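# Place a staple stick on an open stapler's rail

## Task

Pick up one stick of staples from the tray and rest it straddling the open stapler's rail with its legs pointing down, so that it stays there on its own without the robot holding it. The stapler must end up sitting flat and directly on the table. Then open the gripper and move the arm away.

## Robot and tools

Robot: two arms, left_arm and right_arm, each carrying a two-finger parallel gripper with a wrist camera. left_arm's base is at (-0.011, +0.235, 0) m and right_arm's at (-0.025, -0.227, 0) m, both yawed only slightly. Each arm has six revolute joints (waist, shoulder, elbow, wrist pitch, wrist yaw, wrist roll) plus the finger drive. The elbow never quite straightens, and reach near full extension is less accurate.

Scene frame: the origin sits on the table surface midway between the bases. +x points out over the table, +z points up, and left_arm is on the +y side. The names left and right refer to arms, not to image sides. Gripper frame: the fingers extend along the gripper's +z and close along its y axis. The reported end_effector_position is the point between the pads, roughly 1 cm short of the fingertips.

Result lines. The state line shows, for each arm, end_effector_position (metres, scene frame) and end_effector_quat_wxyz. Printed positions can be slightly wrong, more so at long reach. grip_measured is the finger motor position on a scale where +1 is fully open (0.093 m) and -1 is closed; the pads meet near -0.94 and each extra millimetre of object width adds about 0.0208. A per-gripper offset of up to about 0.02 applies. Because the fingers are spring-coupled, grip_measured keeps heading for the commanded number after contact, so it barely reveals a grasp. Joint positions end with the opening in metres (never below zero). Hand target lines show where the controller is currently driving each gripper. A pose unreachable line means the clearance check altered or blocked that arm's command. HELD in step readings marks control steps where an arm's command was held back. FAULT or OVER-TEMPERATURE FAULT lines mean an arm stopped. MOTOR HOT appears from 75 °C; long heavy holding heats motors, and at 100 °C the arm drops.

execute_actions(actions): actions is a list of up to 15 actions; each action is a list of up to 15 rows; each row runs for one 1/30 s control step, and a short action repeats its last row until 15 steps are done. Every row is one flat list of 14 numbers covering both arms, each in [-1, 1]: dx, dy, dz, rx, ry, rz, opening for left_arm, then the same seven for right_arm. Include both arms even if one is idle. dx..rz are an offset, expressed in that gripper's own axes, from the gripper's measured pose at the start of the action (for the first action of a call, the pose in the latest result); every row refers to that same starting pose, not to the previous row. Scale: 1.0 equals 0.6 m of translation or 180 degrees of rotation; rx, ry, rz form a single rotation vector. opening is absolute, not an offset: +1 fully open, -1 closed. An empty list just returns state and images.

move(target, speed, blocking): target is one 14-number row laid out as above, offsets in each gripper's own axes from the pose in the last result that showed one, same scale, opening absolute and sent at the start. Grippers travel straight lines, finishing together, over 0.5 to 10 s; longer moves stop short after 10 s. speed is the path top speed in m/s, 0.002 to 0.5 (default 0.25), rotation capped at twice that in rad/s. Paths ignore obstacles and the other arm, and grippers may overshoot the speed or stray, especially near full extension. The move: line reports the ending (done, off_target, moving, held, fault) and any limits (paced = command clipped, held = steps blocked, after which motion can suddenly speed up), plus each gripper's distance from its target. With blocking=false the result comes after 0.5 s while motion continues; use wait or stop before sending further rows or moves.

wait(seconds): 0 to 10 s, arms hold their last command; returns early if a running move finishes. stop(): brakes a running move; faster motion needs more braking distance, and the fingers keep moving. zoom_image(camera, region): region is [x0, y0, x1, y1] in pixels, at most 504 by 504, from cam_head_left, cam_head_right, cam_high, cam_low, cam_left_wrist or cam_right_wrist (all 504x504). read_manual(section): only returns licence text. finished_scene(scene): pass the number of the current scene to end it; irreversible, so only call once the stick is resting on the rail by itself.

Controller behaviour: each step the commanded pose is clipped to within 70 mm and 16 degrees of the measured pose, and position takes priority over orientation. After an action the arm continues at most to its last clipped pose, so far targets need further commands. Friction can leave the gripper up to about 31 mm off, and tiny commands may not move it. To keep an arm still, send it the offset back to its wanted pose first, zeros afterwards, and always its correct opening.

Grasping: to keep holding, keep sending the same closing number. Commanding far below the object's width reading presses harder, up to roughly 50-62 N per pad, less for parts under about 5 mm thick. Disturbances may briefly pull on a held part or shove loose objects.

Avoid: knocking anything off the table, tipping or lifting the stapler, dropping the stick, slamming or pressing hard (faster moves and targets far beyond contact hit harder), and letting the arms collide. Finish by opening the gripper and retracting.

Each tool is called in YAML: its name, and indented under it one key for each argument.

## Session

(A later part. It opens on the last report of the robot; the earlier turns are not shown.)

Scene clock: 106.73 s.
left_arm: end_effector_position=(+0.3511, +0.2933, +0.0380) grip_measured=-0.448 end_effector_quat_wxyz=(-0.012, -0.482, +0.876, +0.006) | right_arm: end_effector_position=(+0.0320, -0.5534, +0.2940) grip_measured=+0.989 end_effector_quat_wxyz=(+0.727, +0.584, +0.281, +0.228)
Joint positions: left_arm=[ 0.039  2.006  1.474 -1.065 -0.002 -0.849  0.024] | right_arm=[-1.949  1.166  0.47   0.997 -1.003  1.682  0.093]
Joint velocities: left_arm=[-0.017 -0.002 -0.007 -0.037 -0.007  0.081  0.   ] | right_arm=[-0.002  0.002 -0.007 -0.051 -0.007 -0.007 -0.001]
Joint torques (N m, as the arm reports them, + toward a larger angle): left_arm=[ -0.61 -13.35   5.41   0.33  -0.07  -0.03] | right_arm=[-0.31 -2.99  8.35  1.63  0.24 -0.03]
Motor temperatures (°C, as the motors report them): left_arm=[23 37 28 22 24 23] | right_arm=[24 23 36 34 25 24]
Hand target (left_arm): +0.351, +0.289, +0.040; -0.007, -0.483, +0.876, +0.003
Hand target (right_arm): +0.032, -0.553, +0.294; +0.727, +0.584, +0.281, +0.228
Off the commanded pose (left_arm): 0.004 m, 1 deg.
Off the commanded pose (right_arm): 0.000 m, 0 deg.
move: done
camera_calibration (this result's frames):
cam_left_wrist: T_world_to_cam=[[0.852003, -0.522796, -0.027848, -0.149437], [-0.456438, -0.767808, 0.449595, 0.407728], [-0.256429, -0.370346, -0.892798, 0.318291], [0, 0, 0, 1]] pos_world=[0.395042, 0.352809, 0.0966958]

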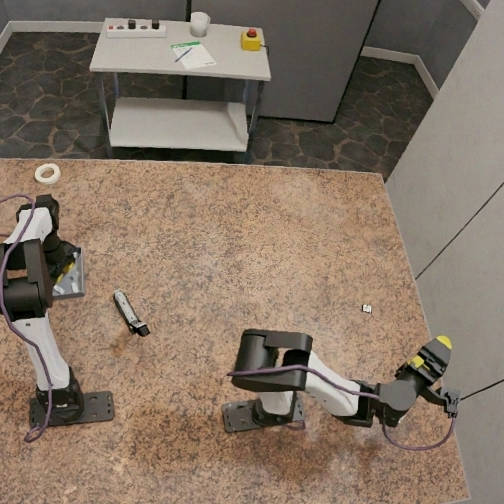

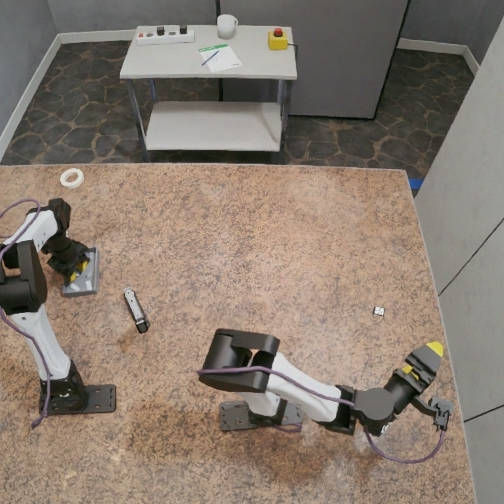

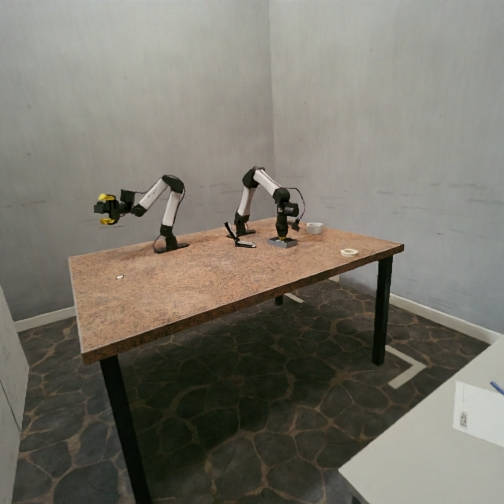

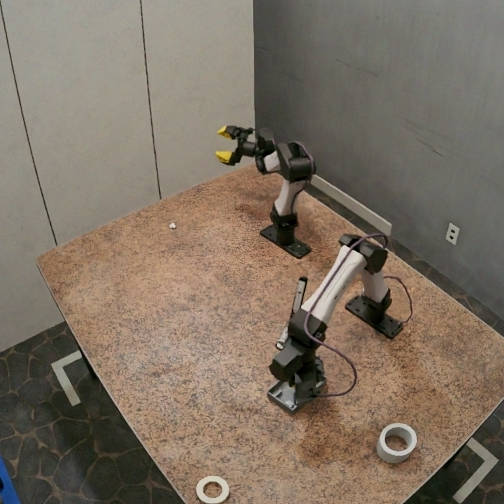

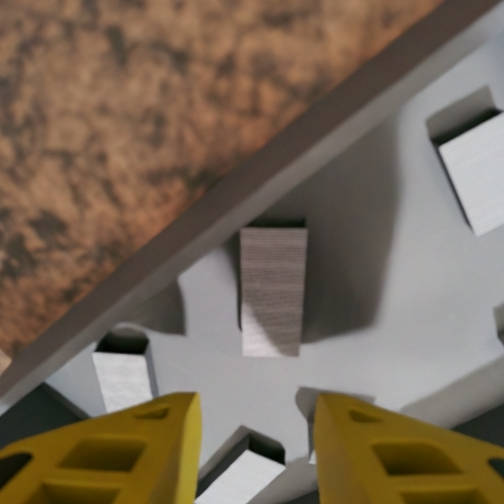

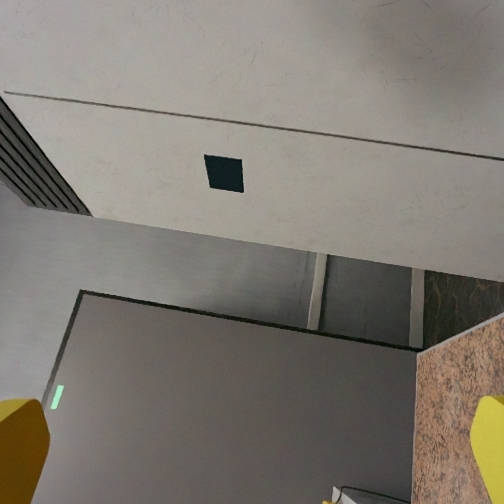

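move:
  target: [-0.016,-0.012,0.01,0,0,0,-0.45,0,0,0,0,0,0,1]
  speed: 0.03

move:
  target: [0,0,0.035,0,0,0,-0.45,0,0,0,0,0,0,1]
  speed: 0.03

Scene clock: 113.80 s.
left_arm: end_effector_position=(+0.3571, +0.2942, +0.0307) grip_measured=-0.448 end_effector_quat_wxyz=(-0.017, -0.483, +0.875, +0.007) | right_arm: end_effector_position=(+0.0320, -0.5534, +0.2940) grip_measured=+0.989 end_effector_quat_wxyz=(+0.727, +0.584, +0.281, +0.228)
Joint positions: left_arm=[ 0.039  2.046  1.502 -1.064 -0.002 -0.851  0.024] | right_arm=[-1.949  1.166  0.47   0.997 -1.003  1.682  0.093]
Joint velocities: left_arm=[-0.002  0.002 -0.012 -0.066 -0.051 -0.037  0.   ] | right_arm=[-0.012 -0.007 -0.002 -0.037  0.037 -0.037 -0.001]
Joint torques (N m, as the arm reports them, + toward a larger angle): left_arm=[  0.79 -11.31   8.54   0.23  -0.06   0.13] | right_arm=[-0.35 -3.08  8.35  1.62  0.25 -0.06]
Motor temperatures (°C, as the motors report them): left_arm=[23 38 28 22 24 23] | right_arm=[24 23 36 35 25 24]
Hand target (left_arm): +0.362, +0.298, +0.032; -0.012, -0.482, +0.876, +0.006
Hand target (right_arm): +0.032, -0.553, +0.294; +0.727, +0.584, +0.281, +0.228
Off the commanded pose (left_arm): 0.006 m, 1 deg.
Off the commanded pose (right_arm): 0.000 m, 0 deg.
move: done
camera_calibration (this result's frames):
cam_left_wrist: T_world_to_cam=[[0.852873, -0.520895, -0.0357182, -0.154874], [-0.450075, -0.768145, 0.455395, 0.412118], [-0.26465, -0.372319, -0.889572, 0.317093], [0, 0, 0, 1]] pos_world=[0.40149, 0.353953, 0.0888688]

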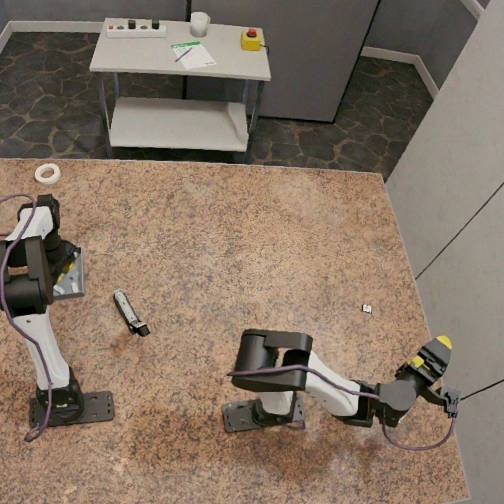

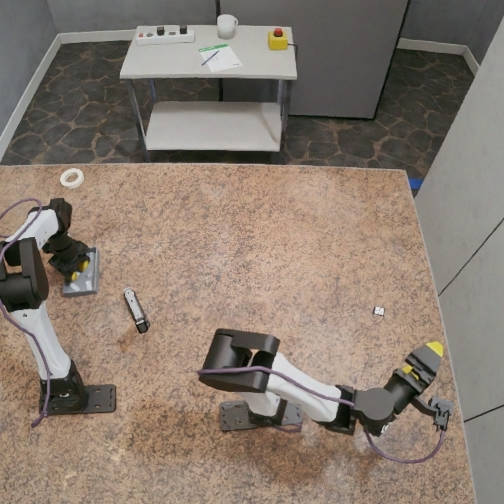

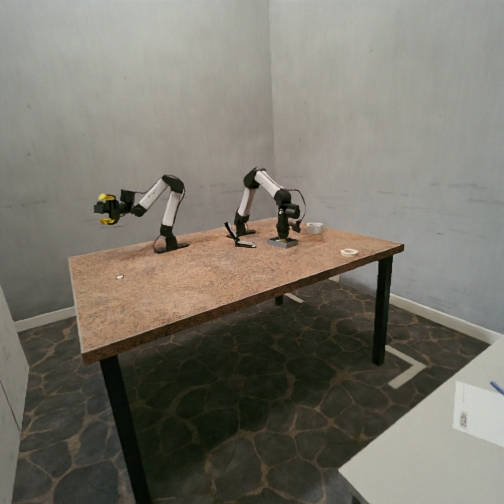

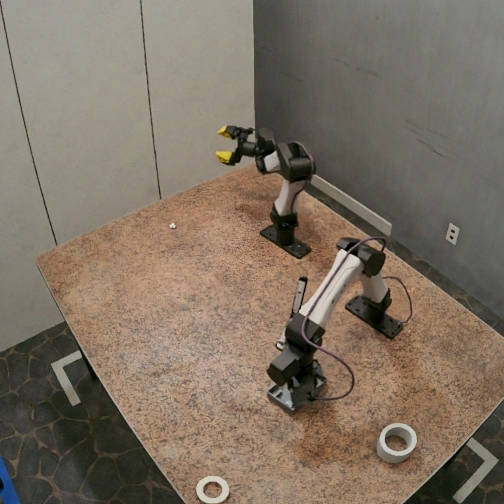

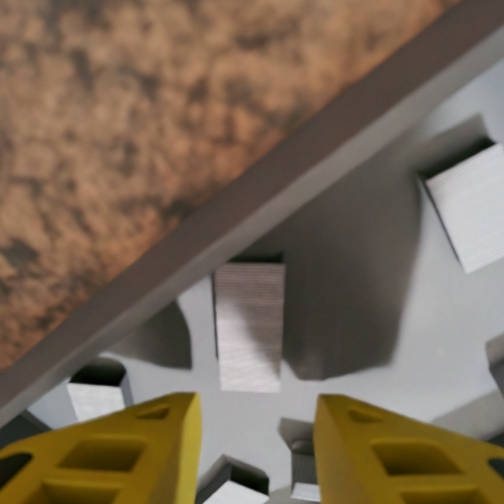

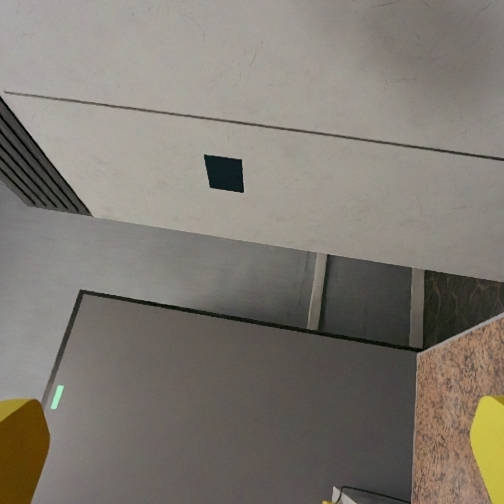

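Scene clock: 114.73 s.
left_arm: end_effector_position=(+0.3584, +0.2944, +0.0208) grip_measured=-0.448 end_effector_quat_wxyz=(-0.012, -0.483, +0.875, +0.006) | right_arm: end_effector_position=(+0.0320, -0.5534, +0.2940) grip_measured=+0.989 end_effector_quat_wxyz=(+0.727, +0.584, +0.281, +0.228)
Joint positions: left_arm=[ 0.039  2.053  1.473 -1.017 -0.002 -0.851  0.024] | right_arm=[-1.949  1.166  0.47   0.997 -1.003  1.682  0.093]
Joint velocities: left_arm=[-0.002  0.007 -0.012  0.022 -0.051  0.022  0.   ] | right_arm=[-0.012 -0.007 -0.007  0.007 -0.051 -0.007  0.001]
Joint torques (N m, as the arm reports them, + toward a larger angle): left_arm=[  0.21 -10.7    4.66   0.49  -0.06   0.05] | right_arm=[-0.36 -3.05  8.35  1.64  0.25 -0.04]
Motor temperatures (°C, as the motors report them): left_arm=[23 38 28 22 24 23] | right_arm=[24 23 36 35 25 24]
Hand target (left_arm): +0.356, +0.294, +0.010; -0.017, -0.483, +0.875, +0.007
Hand target (right_arm): +0.032, -0.553, +0.294; +0.727, +0.584, +0.281, +0.228
Off the commanded pose (left_arm): 0.011 m, 1 deg.
Off the commanded pose (right_arm): 0.000 m, 0 deg.
move: off_target (left_arm)
camera_calibration (this result's frames):
cam_left_wrist: T_world_to_cam=[[0.853197, -0.520844, -0.0278835, -0.156511], [-0.454678, -0.768877, 0.449551, 0.419371], [-0.255585, -0.370877, -0.892819, 0.30505], [0, 0, 0, 1]] pos_world=[0.40218, 0.354063, 0.0794617]

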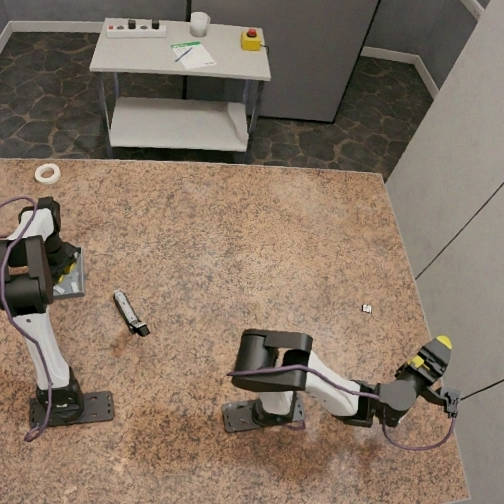

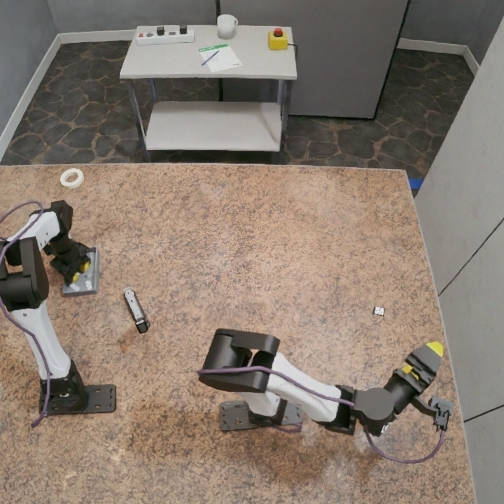

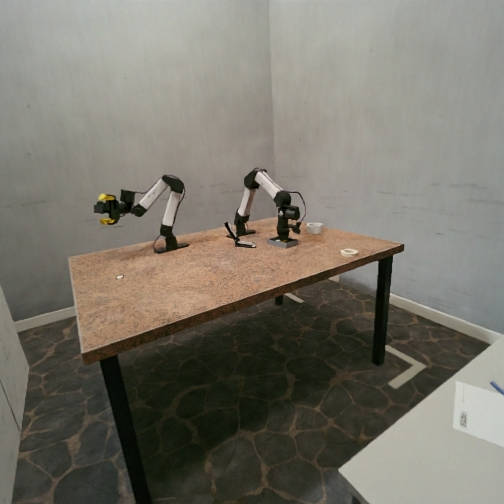

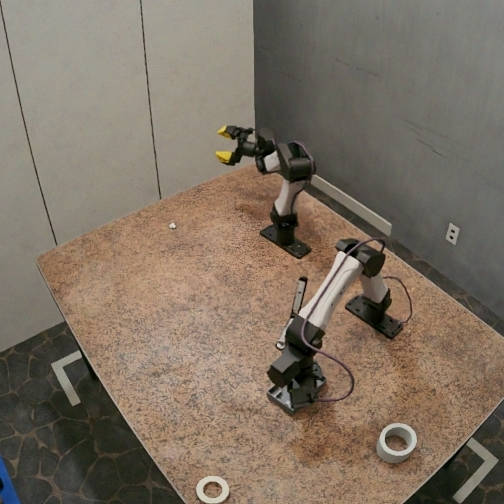

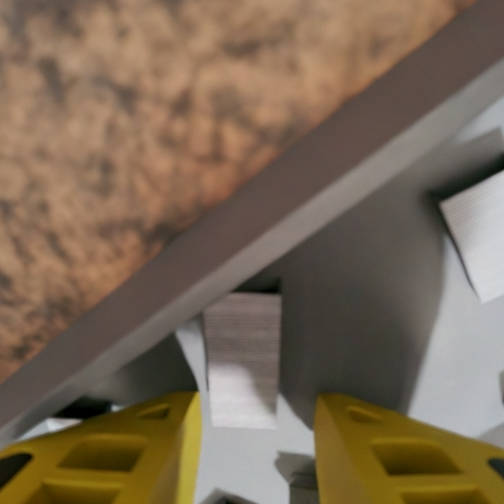

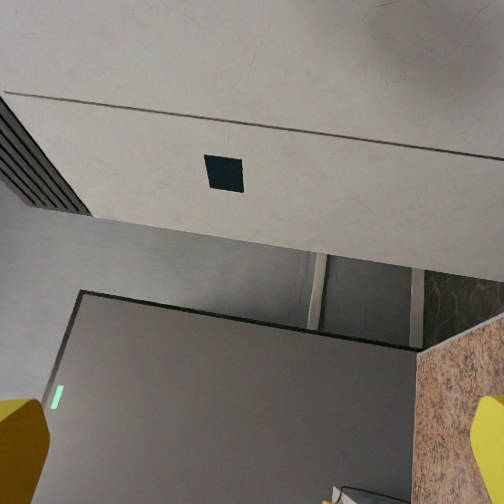

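move:
  target: [-0.004,0,0.025,0,0,0,-0.45,0,0,0,0,0,0,1]
  speed: 0.02

move:
  target: [0,0,0,0,0,0,-0.8,0,0,0,0,0,0,1]

move:
  target: [0,0,-0.12,0,0,0,-0.8,0,0,0,0,0,0,1]
  speed: 0.08

Scene clock: 131.23 s.
left_arm: end_effector_position=(+0.3585, +0.2944, +0.0204) grip_measured=-0.448 end_effector_quat_wxyz=(-0.012, -0.483, +0.875, +0.005) | right_arm: end_effector_position=(+0.0320, -0.5534, +0.2940) grip_measured=+0.989 end_effector_quat_wxyz=(+0.727, +0.584, +0.281, +0.228)
Joint positions: left_arm=[ 0.039  2.053  1.471 -1.014 -0.002 -0.851  0.024] | right_arm=[-1.949  1.166  0.47   0.997 -1.003  1.682  0.093]
Joint velocities: left_arm=[-0.007 -0.017 -0.002  0.037 -0.051  0.081 -0.001] | right_arm=[-0.002  0.012 -0.007  0.007 -0.007  0.051  0.   ]
Joint torques (N m, as the arm reports them, + toward a larger angle): left_arm=[ 0.5  -9.96  4.43  0.68 -0.07  0.09] | right_arm=[-0.28 -3.05  8.42  1.63  0.26 -0.03]
Motor temperatures (°C, as the motors report them): left_arm=[23 38 27 22 24 23] | right_arm=[24 24 36 36 25 24]
Hand target (left_arm): +0.359, +0.296, +0.006; -0.012, -0.483, +0.875, +0.006
Hand target (right_arm): +0.032, -0.553, +0.294; +0.727, +0.584, +0.281, +0.228
Off the commanded pose (left_arm): 0.015 m, 0 deg.
Off the commanded pose (right_arm): 0.000 m, 0 deg.
move: off_target (left_arm)
camera_calibration (this result's frames):
cam_left_wrist: T_world_to_cam=[[0.853217, -0.52084, -0.027303, -0.156585], [-0.455017, -0.768931, 0.449116, 0.419714], [-0.254912, -0.37077, -0.893056, 0.304471], [0, 0, 0, 1]] pos_world=[0.402191, 0.354064, 0.0791343]

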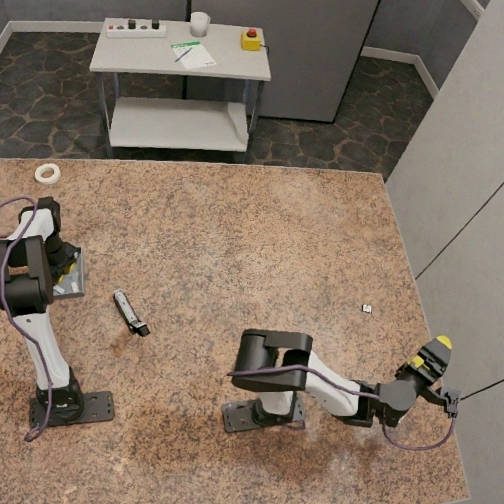

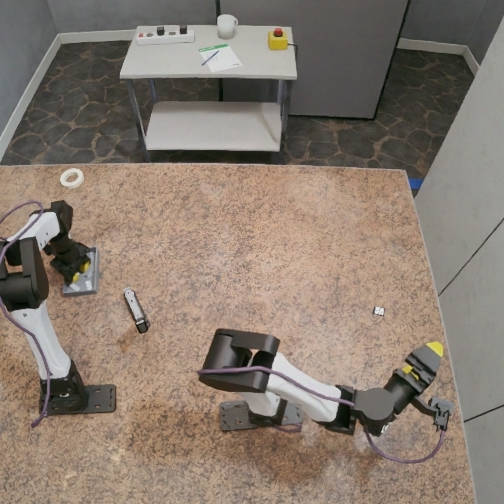

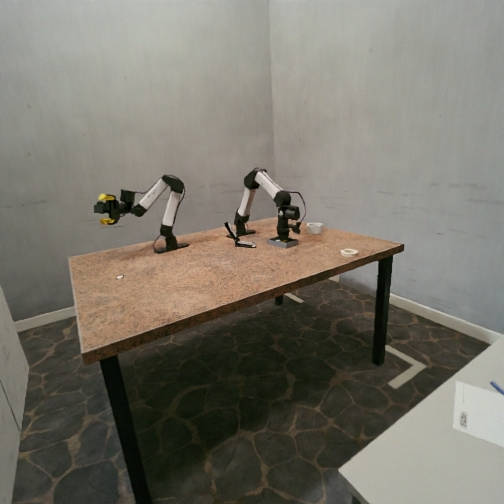

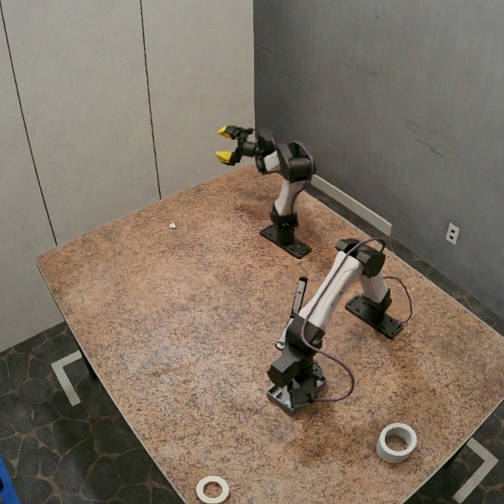

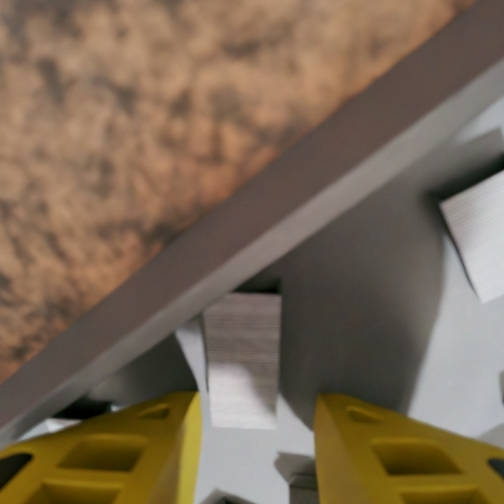

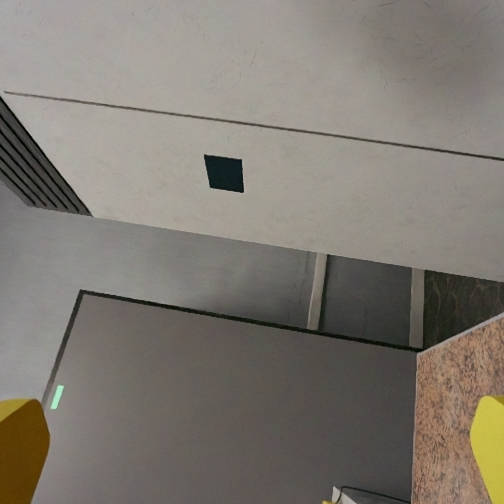

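Scene clock: 131.73 s.
left_arm: end_effector_position=(+0.3592, +0.2940, +0.0205) grip_measured=-0.788 end_effector_quat_wxyz=(-0.011, -0.483, +0.875, +0.003) | right_arm: end_effector_position=(+0.0320, -0.5534, +0.2940) grip_measured=+0.989 end_effector_quat_wxyz=(+0.727, +0.584, +0.281, +0.228)
Joint positions: left_arm=[ 0.039  2.053  1.471 -1.012  0.001 -0.851  0.007] | right_arm=[-1.949  1.166  0.47   0.997 -1.003  1.682  0.093]
Joint velocities: left_arm=[ 0.012  0.017 -0.012  0.081 -0.007 -0.007 -0.   ] | right_arm=[ 0.017  0.002  0.007 -0.066  0.007  0.022  0.   ]
Joint torques (N m, as the arm reports them, + toward a larger angle): left_arm=[  0.15 -12.23   6.78   0.23  -0.08   0.07] | right_arm=[-0.38 -3.07  8.21  1.64  0.25 -0.03]
Motor temperatures (°C, as the motors report them): left_arm=[23 38 27 22 24 23] | right_arm=[24 24 36 36 25 24]
Hand target (left_arm): +0.358, +0.294, +0.020; -0.012, -0.483, +0.875, +0.006
Hand target (right_arm): +0.032, -0.553, +0.294; +0.727, +0.584, +0.281, +0.228
Off the commanded pose (left_arm): 0.001 m, 0 deg.
Off the commanded pose (right_arm): 0.000 m, 0 deg.
move: done
camera_calibration (this result's frames):
cam_left_wrist: T_world_to_cam=[[0.853344, -0.520841, -0.0230028, -0.157567], [-0.456529, -0.767826, 0.449471, 0.419907], [-0.251765, -0.373052, -0.892999, 0.304161], [0, 0, 0, 1]] pos_world=[0.402736, 0.353816, 0.0792546]

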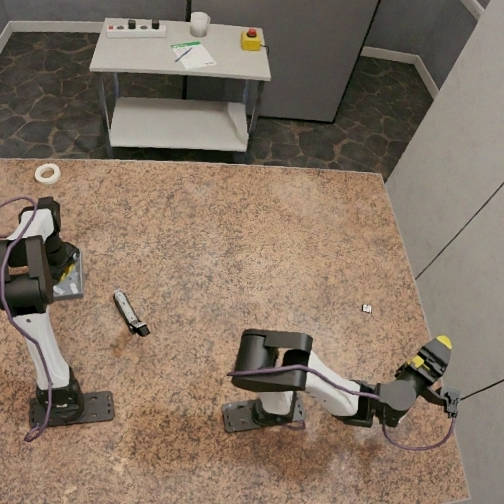

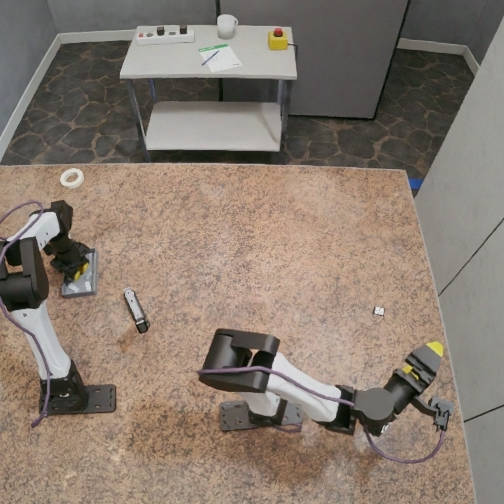

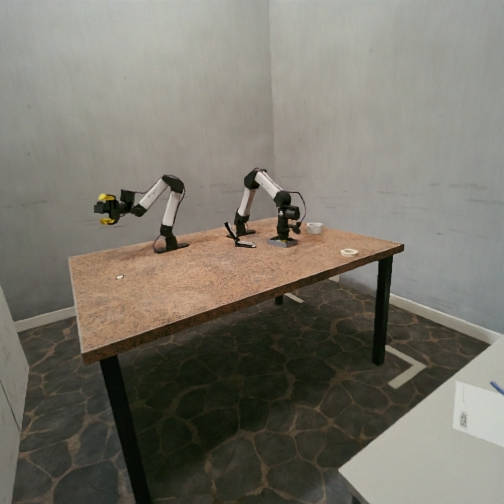

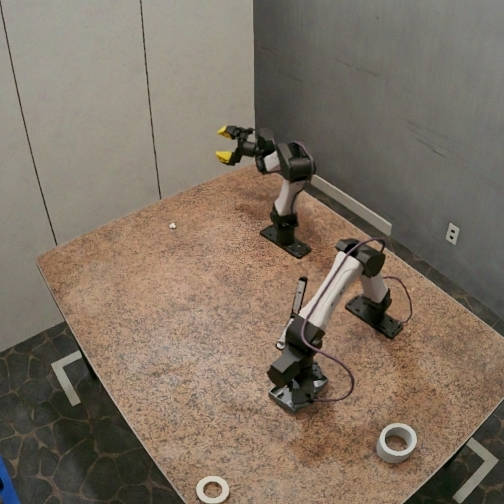

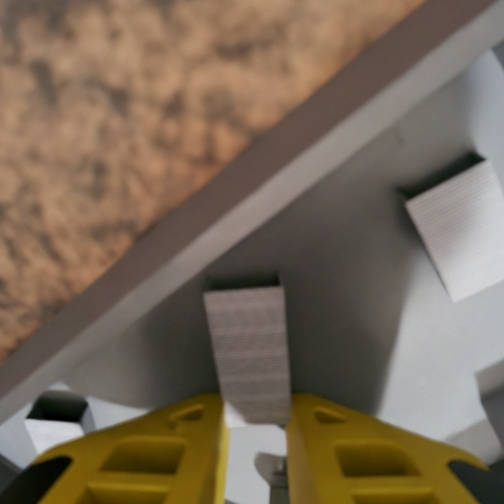

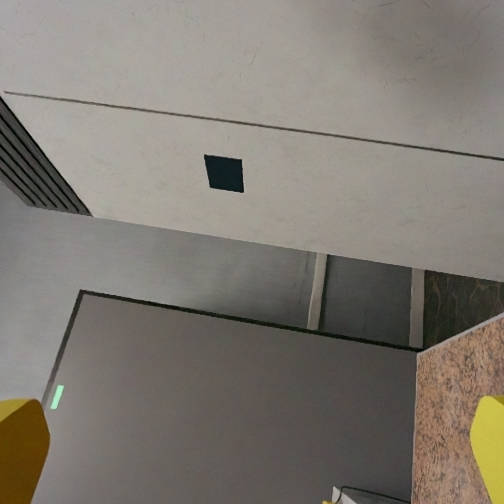

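Scene clock: 133.17 s.
left_arm: end_effector_position=(+0.3589, +0.2940, +0.0847) grip_measured=-0.788 end_effector_quat_wxyz=(-0.019, -0.483, +0.875, +0.006) | right_arm: end_effector_position=(+0.0320, -0.5534, +0.2940) grip_measured=+0.989 end_effector_quat_wxyz=(+0.727, +0.584, +0.281, +0.228)
Joint positions: left_arm=[ 0.039  2.013  1.672 -1.27   0.001 -0.851  0.007] | right_arm=[-1.949  1.166  0.47   0.997 -1.003  1.682  0.093]
Joint velocities: left_arm=[-0.002 -0.032 -0.002  0.007 -0.007 -0.007  0.   ] | right_arm=[ 0.002  0.007 -0.032  0.007 -0.051 -0.022 -0.001]
Joint torques (N m, as the arm reports them, + toward a larger angle): left_arm=[  0.08 -13.23   8.59   0.14  -0.04   0.03] | right_arm=[-0.38 -3.07  8.36  1.61  0.23 -0.02]
Motor temperatures (°C, as the motors report them): left_arm=[23 39 28 22 24 23] | right_arm=[24 24 37 36 25 24]
Hand target (left_arm): +0.361, +0.294, +0.093; -0.011, -0.483, +0.875, +0.003
Hand target (right_arm): +0.032, -0.553, +0.294; +0.727, +0.584, +0.281, +0.228
Off the commanded pose (left_arm): 0.008 m, 1 deg.
Off the commanded pose (right_arm): 0.000 m, 0 deg.
move: done
camera_calibration (this result's frames):
cam_left_wrist: T_world_to_cam=[[0.852857, -0.520919, -0.0357716, -0.154582], [-0.448999, -0.766629, 0.458999, 0.387031], [-0.266524, -0.375399, -0.887717, 0.36691], [0, 0, 0, 1]] pos_world=[0.403403, 0.353922, 0.142536]

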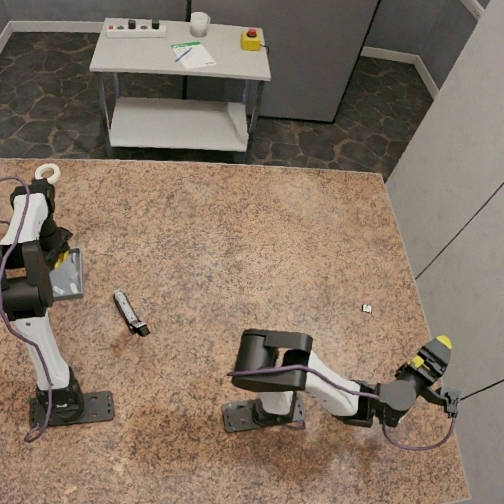

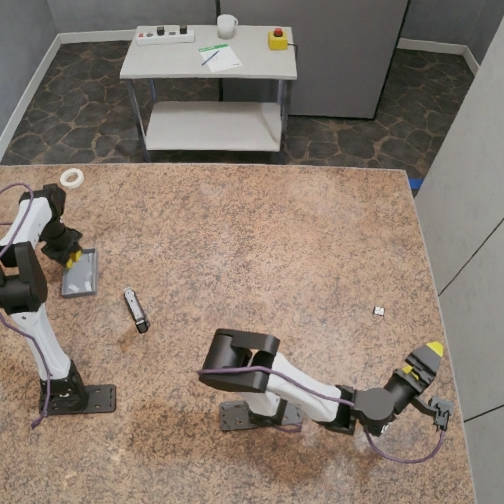

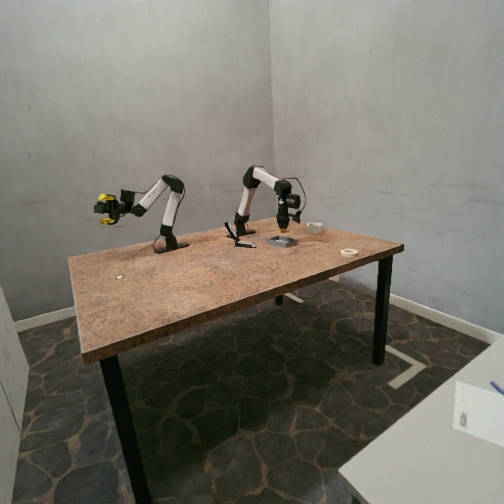

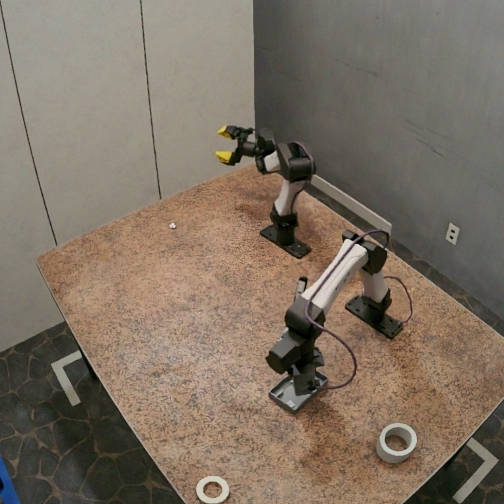

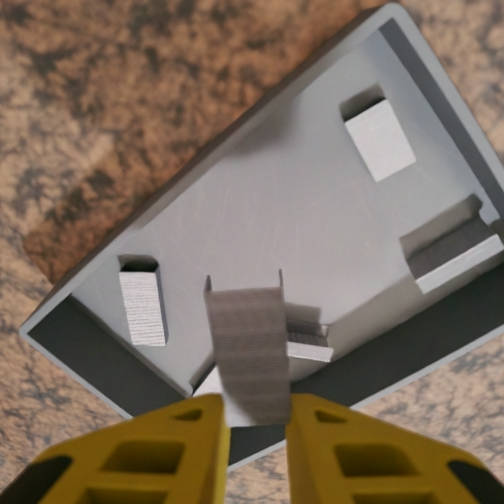

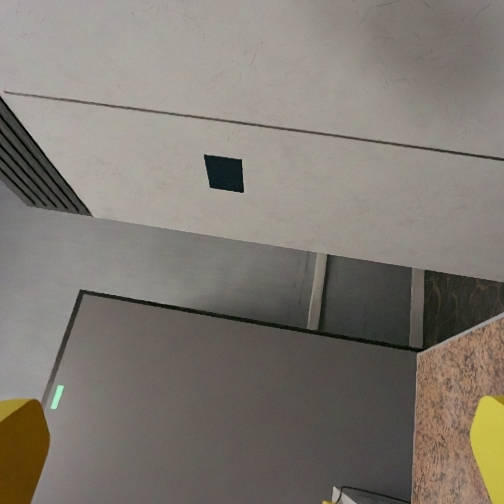

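move:
  target: [0.324,-0.039,-0.035,0,0,0.156,-0.8,0,0,0,0,0,0,1]
  speed: 0.12

Scene clock: 146.20 s.
left_arm: end_effector_position=(+0.2809, +0.1166, +0.1102) grip_measured=-0.788 end_effector_quat_wxyz=(-0.019, -0.254, +0.967, -0.004) | right_arm: end_effector_position=(+0.0320, -0.5534, +0.2940) grip_measured=+0.989 end_effector_quat_wxyz=(+0.727, +0.584, +0.281, +0.228)
Joint positions: left_arm=[-0.49   1.76   1.439 -1.275  0.029 -0.885  0.007] | right_arm=[-1.949  1.166  0.47   0.997 -1.003  1.682  0.093]
Joint velocities: left_arm=[ 0.002  0.027 -0.002 -0.007  0.022 -0.066  0.001] | right_arm=[-0.007 -0.002  0.007 -0.037  0.022 -0.037  0.001]
Joint torques (N m, as the arm reports them, + toward a larger angle): left_arm=[ -0.47 -10.87   5.94   0.16   0.    -0.06] | right_arm=[-0.3  -3.07  8.32  1.62  0.25 -0.06]
Motor temperatures (°C, as the motors report them): left_arm=[23 41 29 22 24 23] | right_arm=[24 24 37 36 25 24]
Hand target (left_arm): +0.275, +0.116, +0.111; -0.023, -0.256, +0.966, -0.003
Hand target (right_arm): +0.032, -0.553, +0.294; +0.727, +0.584, +0.281, +0.228
Off the commanded pose (left_arm): 0.005 m, 1 deg.
Off the commanded pose (right_arm): 0.000 m, 0 deg.
move: done
camera_calibration (this result's frames):
cam_left_wrist: T_world_to_cam=[[0.503748, -0.863813, -0.00803075, -0.0445258], [-0.760502, -0.447871, 0.470158, 0.253409], [-0.409725, -0.230734, -0.882546, 0.324955], [0, 0, 0, 1]] pos_world=[0.34829, 0.150011, 0.167288]

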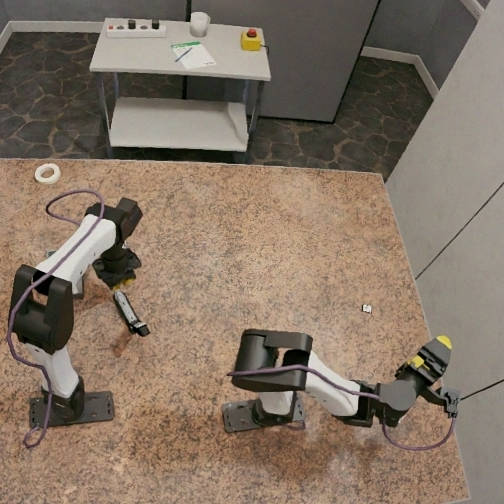

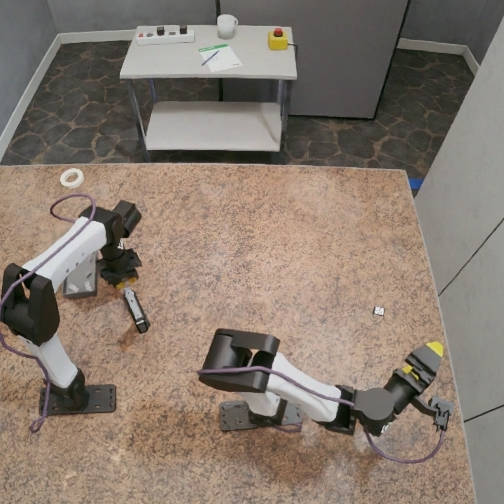

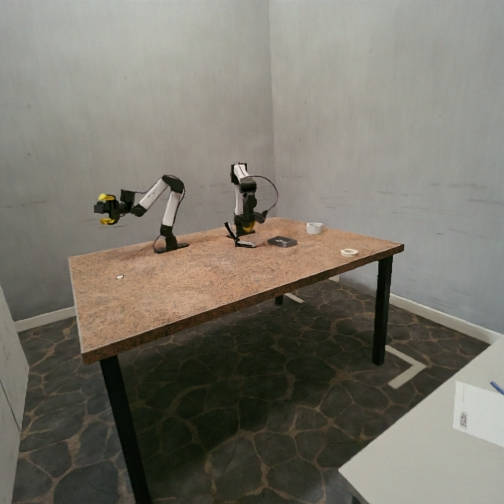

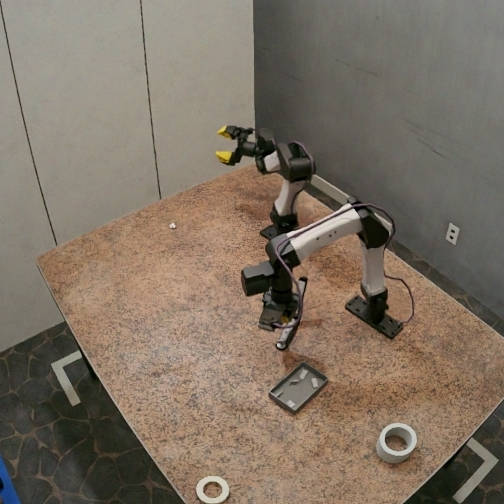

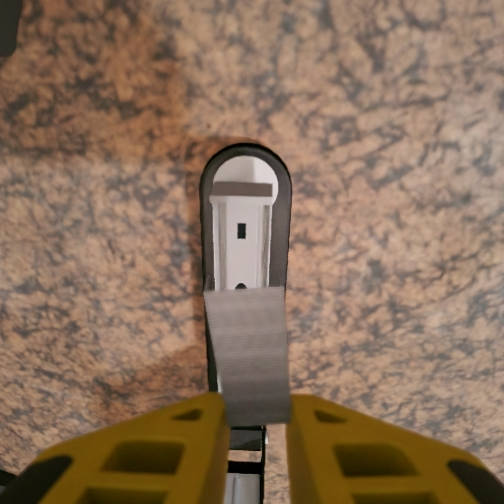

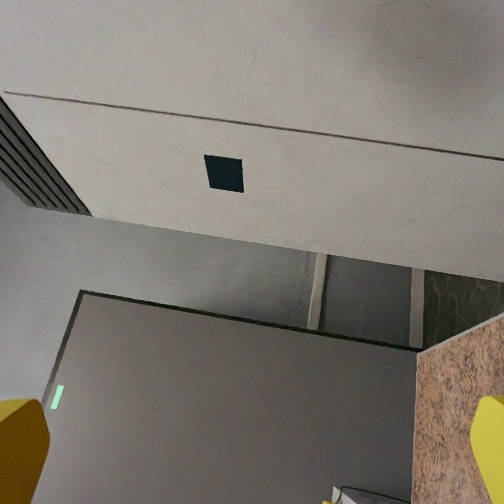

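move:
  target: [0.017,0,0.065,0,0,0.028,-0.8,0,0,0,0,0,0,1]
  speed: 0.05

zoom_image:
  camera: "cam_left_wrist"
  region: [150, 150, 350, 450]

zoom_image:
  camera: "cam_high"
  region: [210, 200, 290, 260]

Scene clock: 158.87 s.
left_arm: end_effector_position=(+0.2731, +0.1141, +0.0735) grip_measured=-0.788 end_effector_quat_wxyz=(-0.020, -0.222, +0.975, -0.004) | right_arm: end_effector_position=(+0.0320, -0.5534, +0.2940) grip_measured=+0.989 end_effector_quat_wxyz=(+0.727, +0.584, +0.281, +0.228)
Joint positions: left_arm=[-0.507  1.76   1.292 -1.13   0.029 -0.835  0.007] | right_arm=[-1.949  1.166  0.47   0.997 -1.003  1.682  0.093]
Joint velocities: left_arm=[-0.002  0.002  0.002 -0.037  0.022  0.037  0.001] | right_arm=[-0.002 -0.017  0.002  0.007  0.037  0.051  0.001]
Joint torques (N m, as the arm reports them, + toward a larger angle): left_arm=[-0.84 -9.81  5.75  0.35 -0.01  0.12] | right_arm=[-0.38 -3.11  8.37  1.63  0.27 -0.03]
Motor temperatures (°C, as the motors report them): left_arm=[23 40 29 22 24 23] | right_arm=[24 24 37 37 25 24]
Hand target (left_arm): +0.271, +0.111, +0.072; -0.019, -0.211, +0.977, -0.005
Hand target (right_arm): +0.032, -0.553, +0.294; +0.727, +0.584, +0.281, +0.228
Off the commanded pose (left_arm): 0.004 m, 1 deg.
Off the commanded pose (right_arm): 0.000 m, 0 deg.
move: done
camera_calibration (this result's frames):
cam_left_wrist: T_world_to_cam=[[0.445709, -0.895143, -0.00785346, -0.0236335], [-0.787751, -0.396373, 0.471526, 0.265025], [-0.425196, -0.203977, -0.881817, 0.289937], [0, 0, 0, 1]] pos_world=[0.342587, 0.143034, 0.13052]

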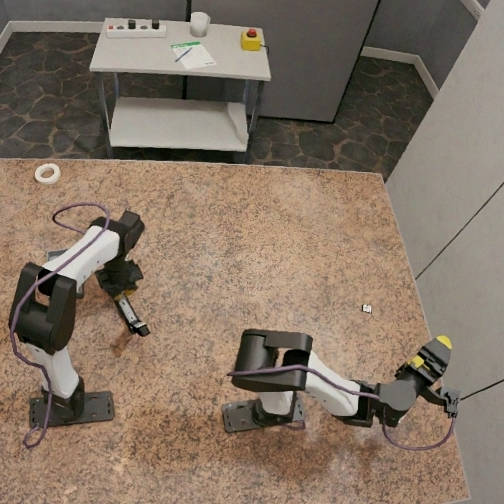

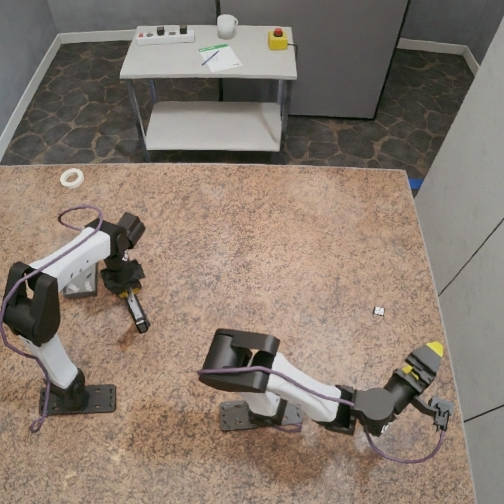

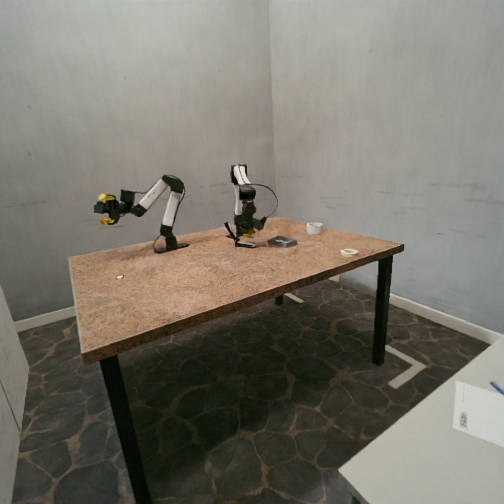

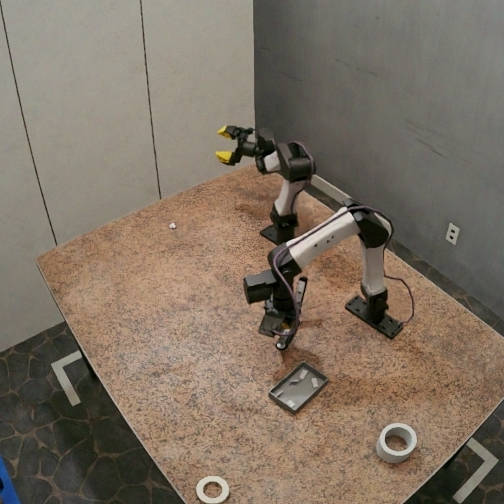

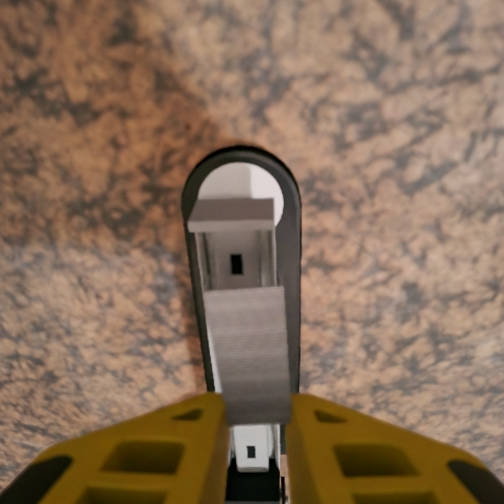

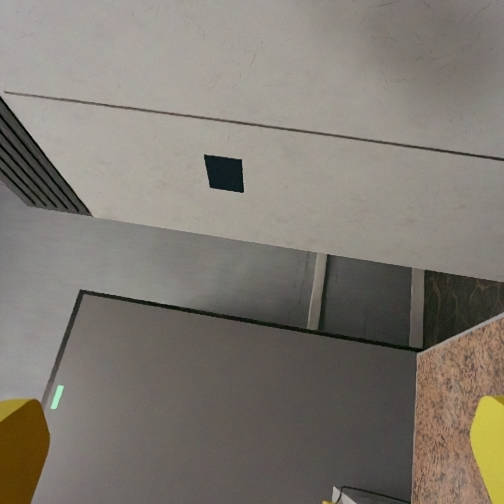

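Region (150, 150, 350, 450) of cam_left_wrist's 504x504 image, scaled by 1.680, with more detail than that image has.

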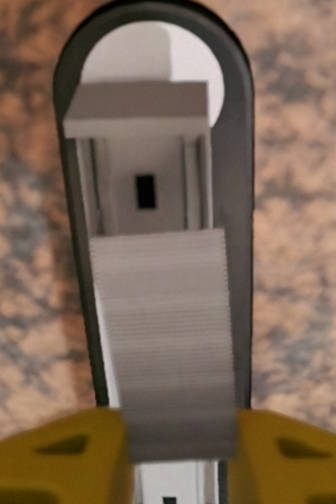

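Region (210, 200, 290, 260) of cam_high's 504x504 image, scaled by 6.300, with more detail than that image has; it fills the top 378 rows of this view, and the rest is white.

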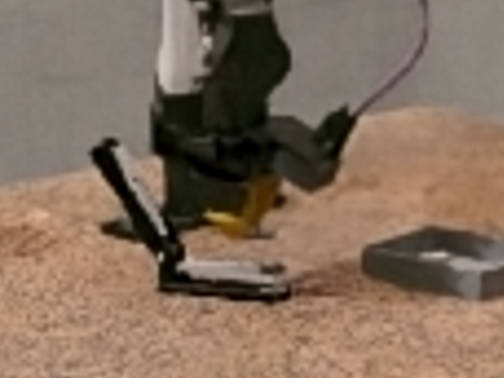

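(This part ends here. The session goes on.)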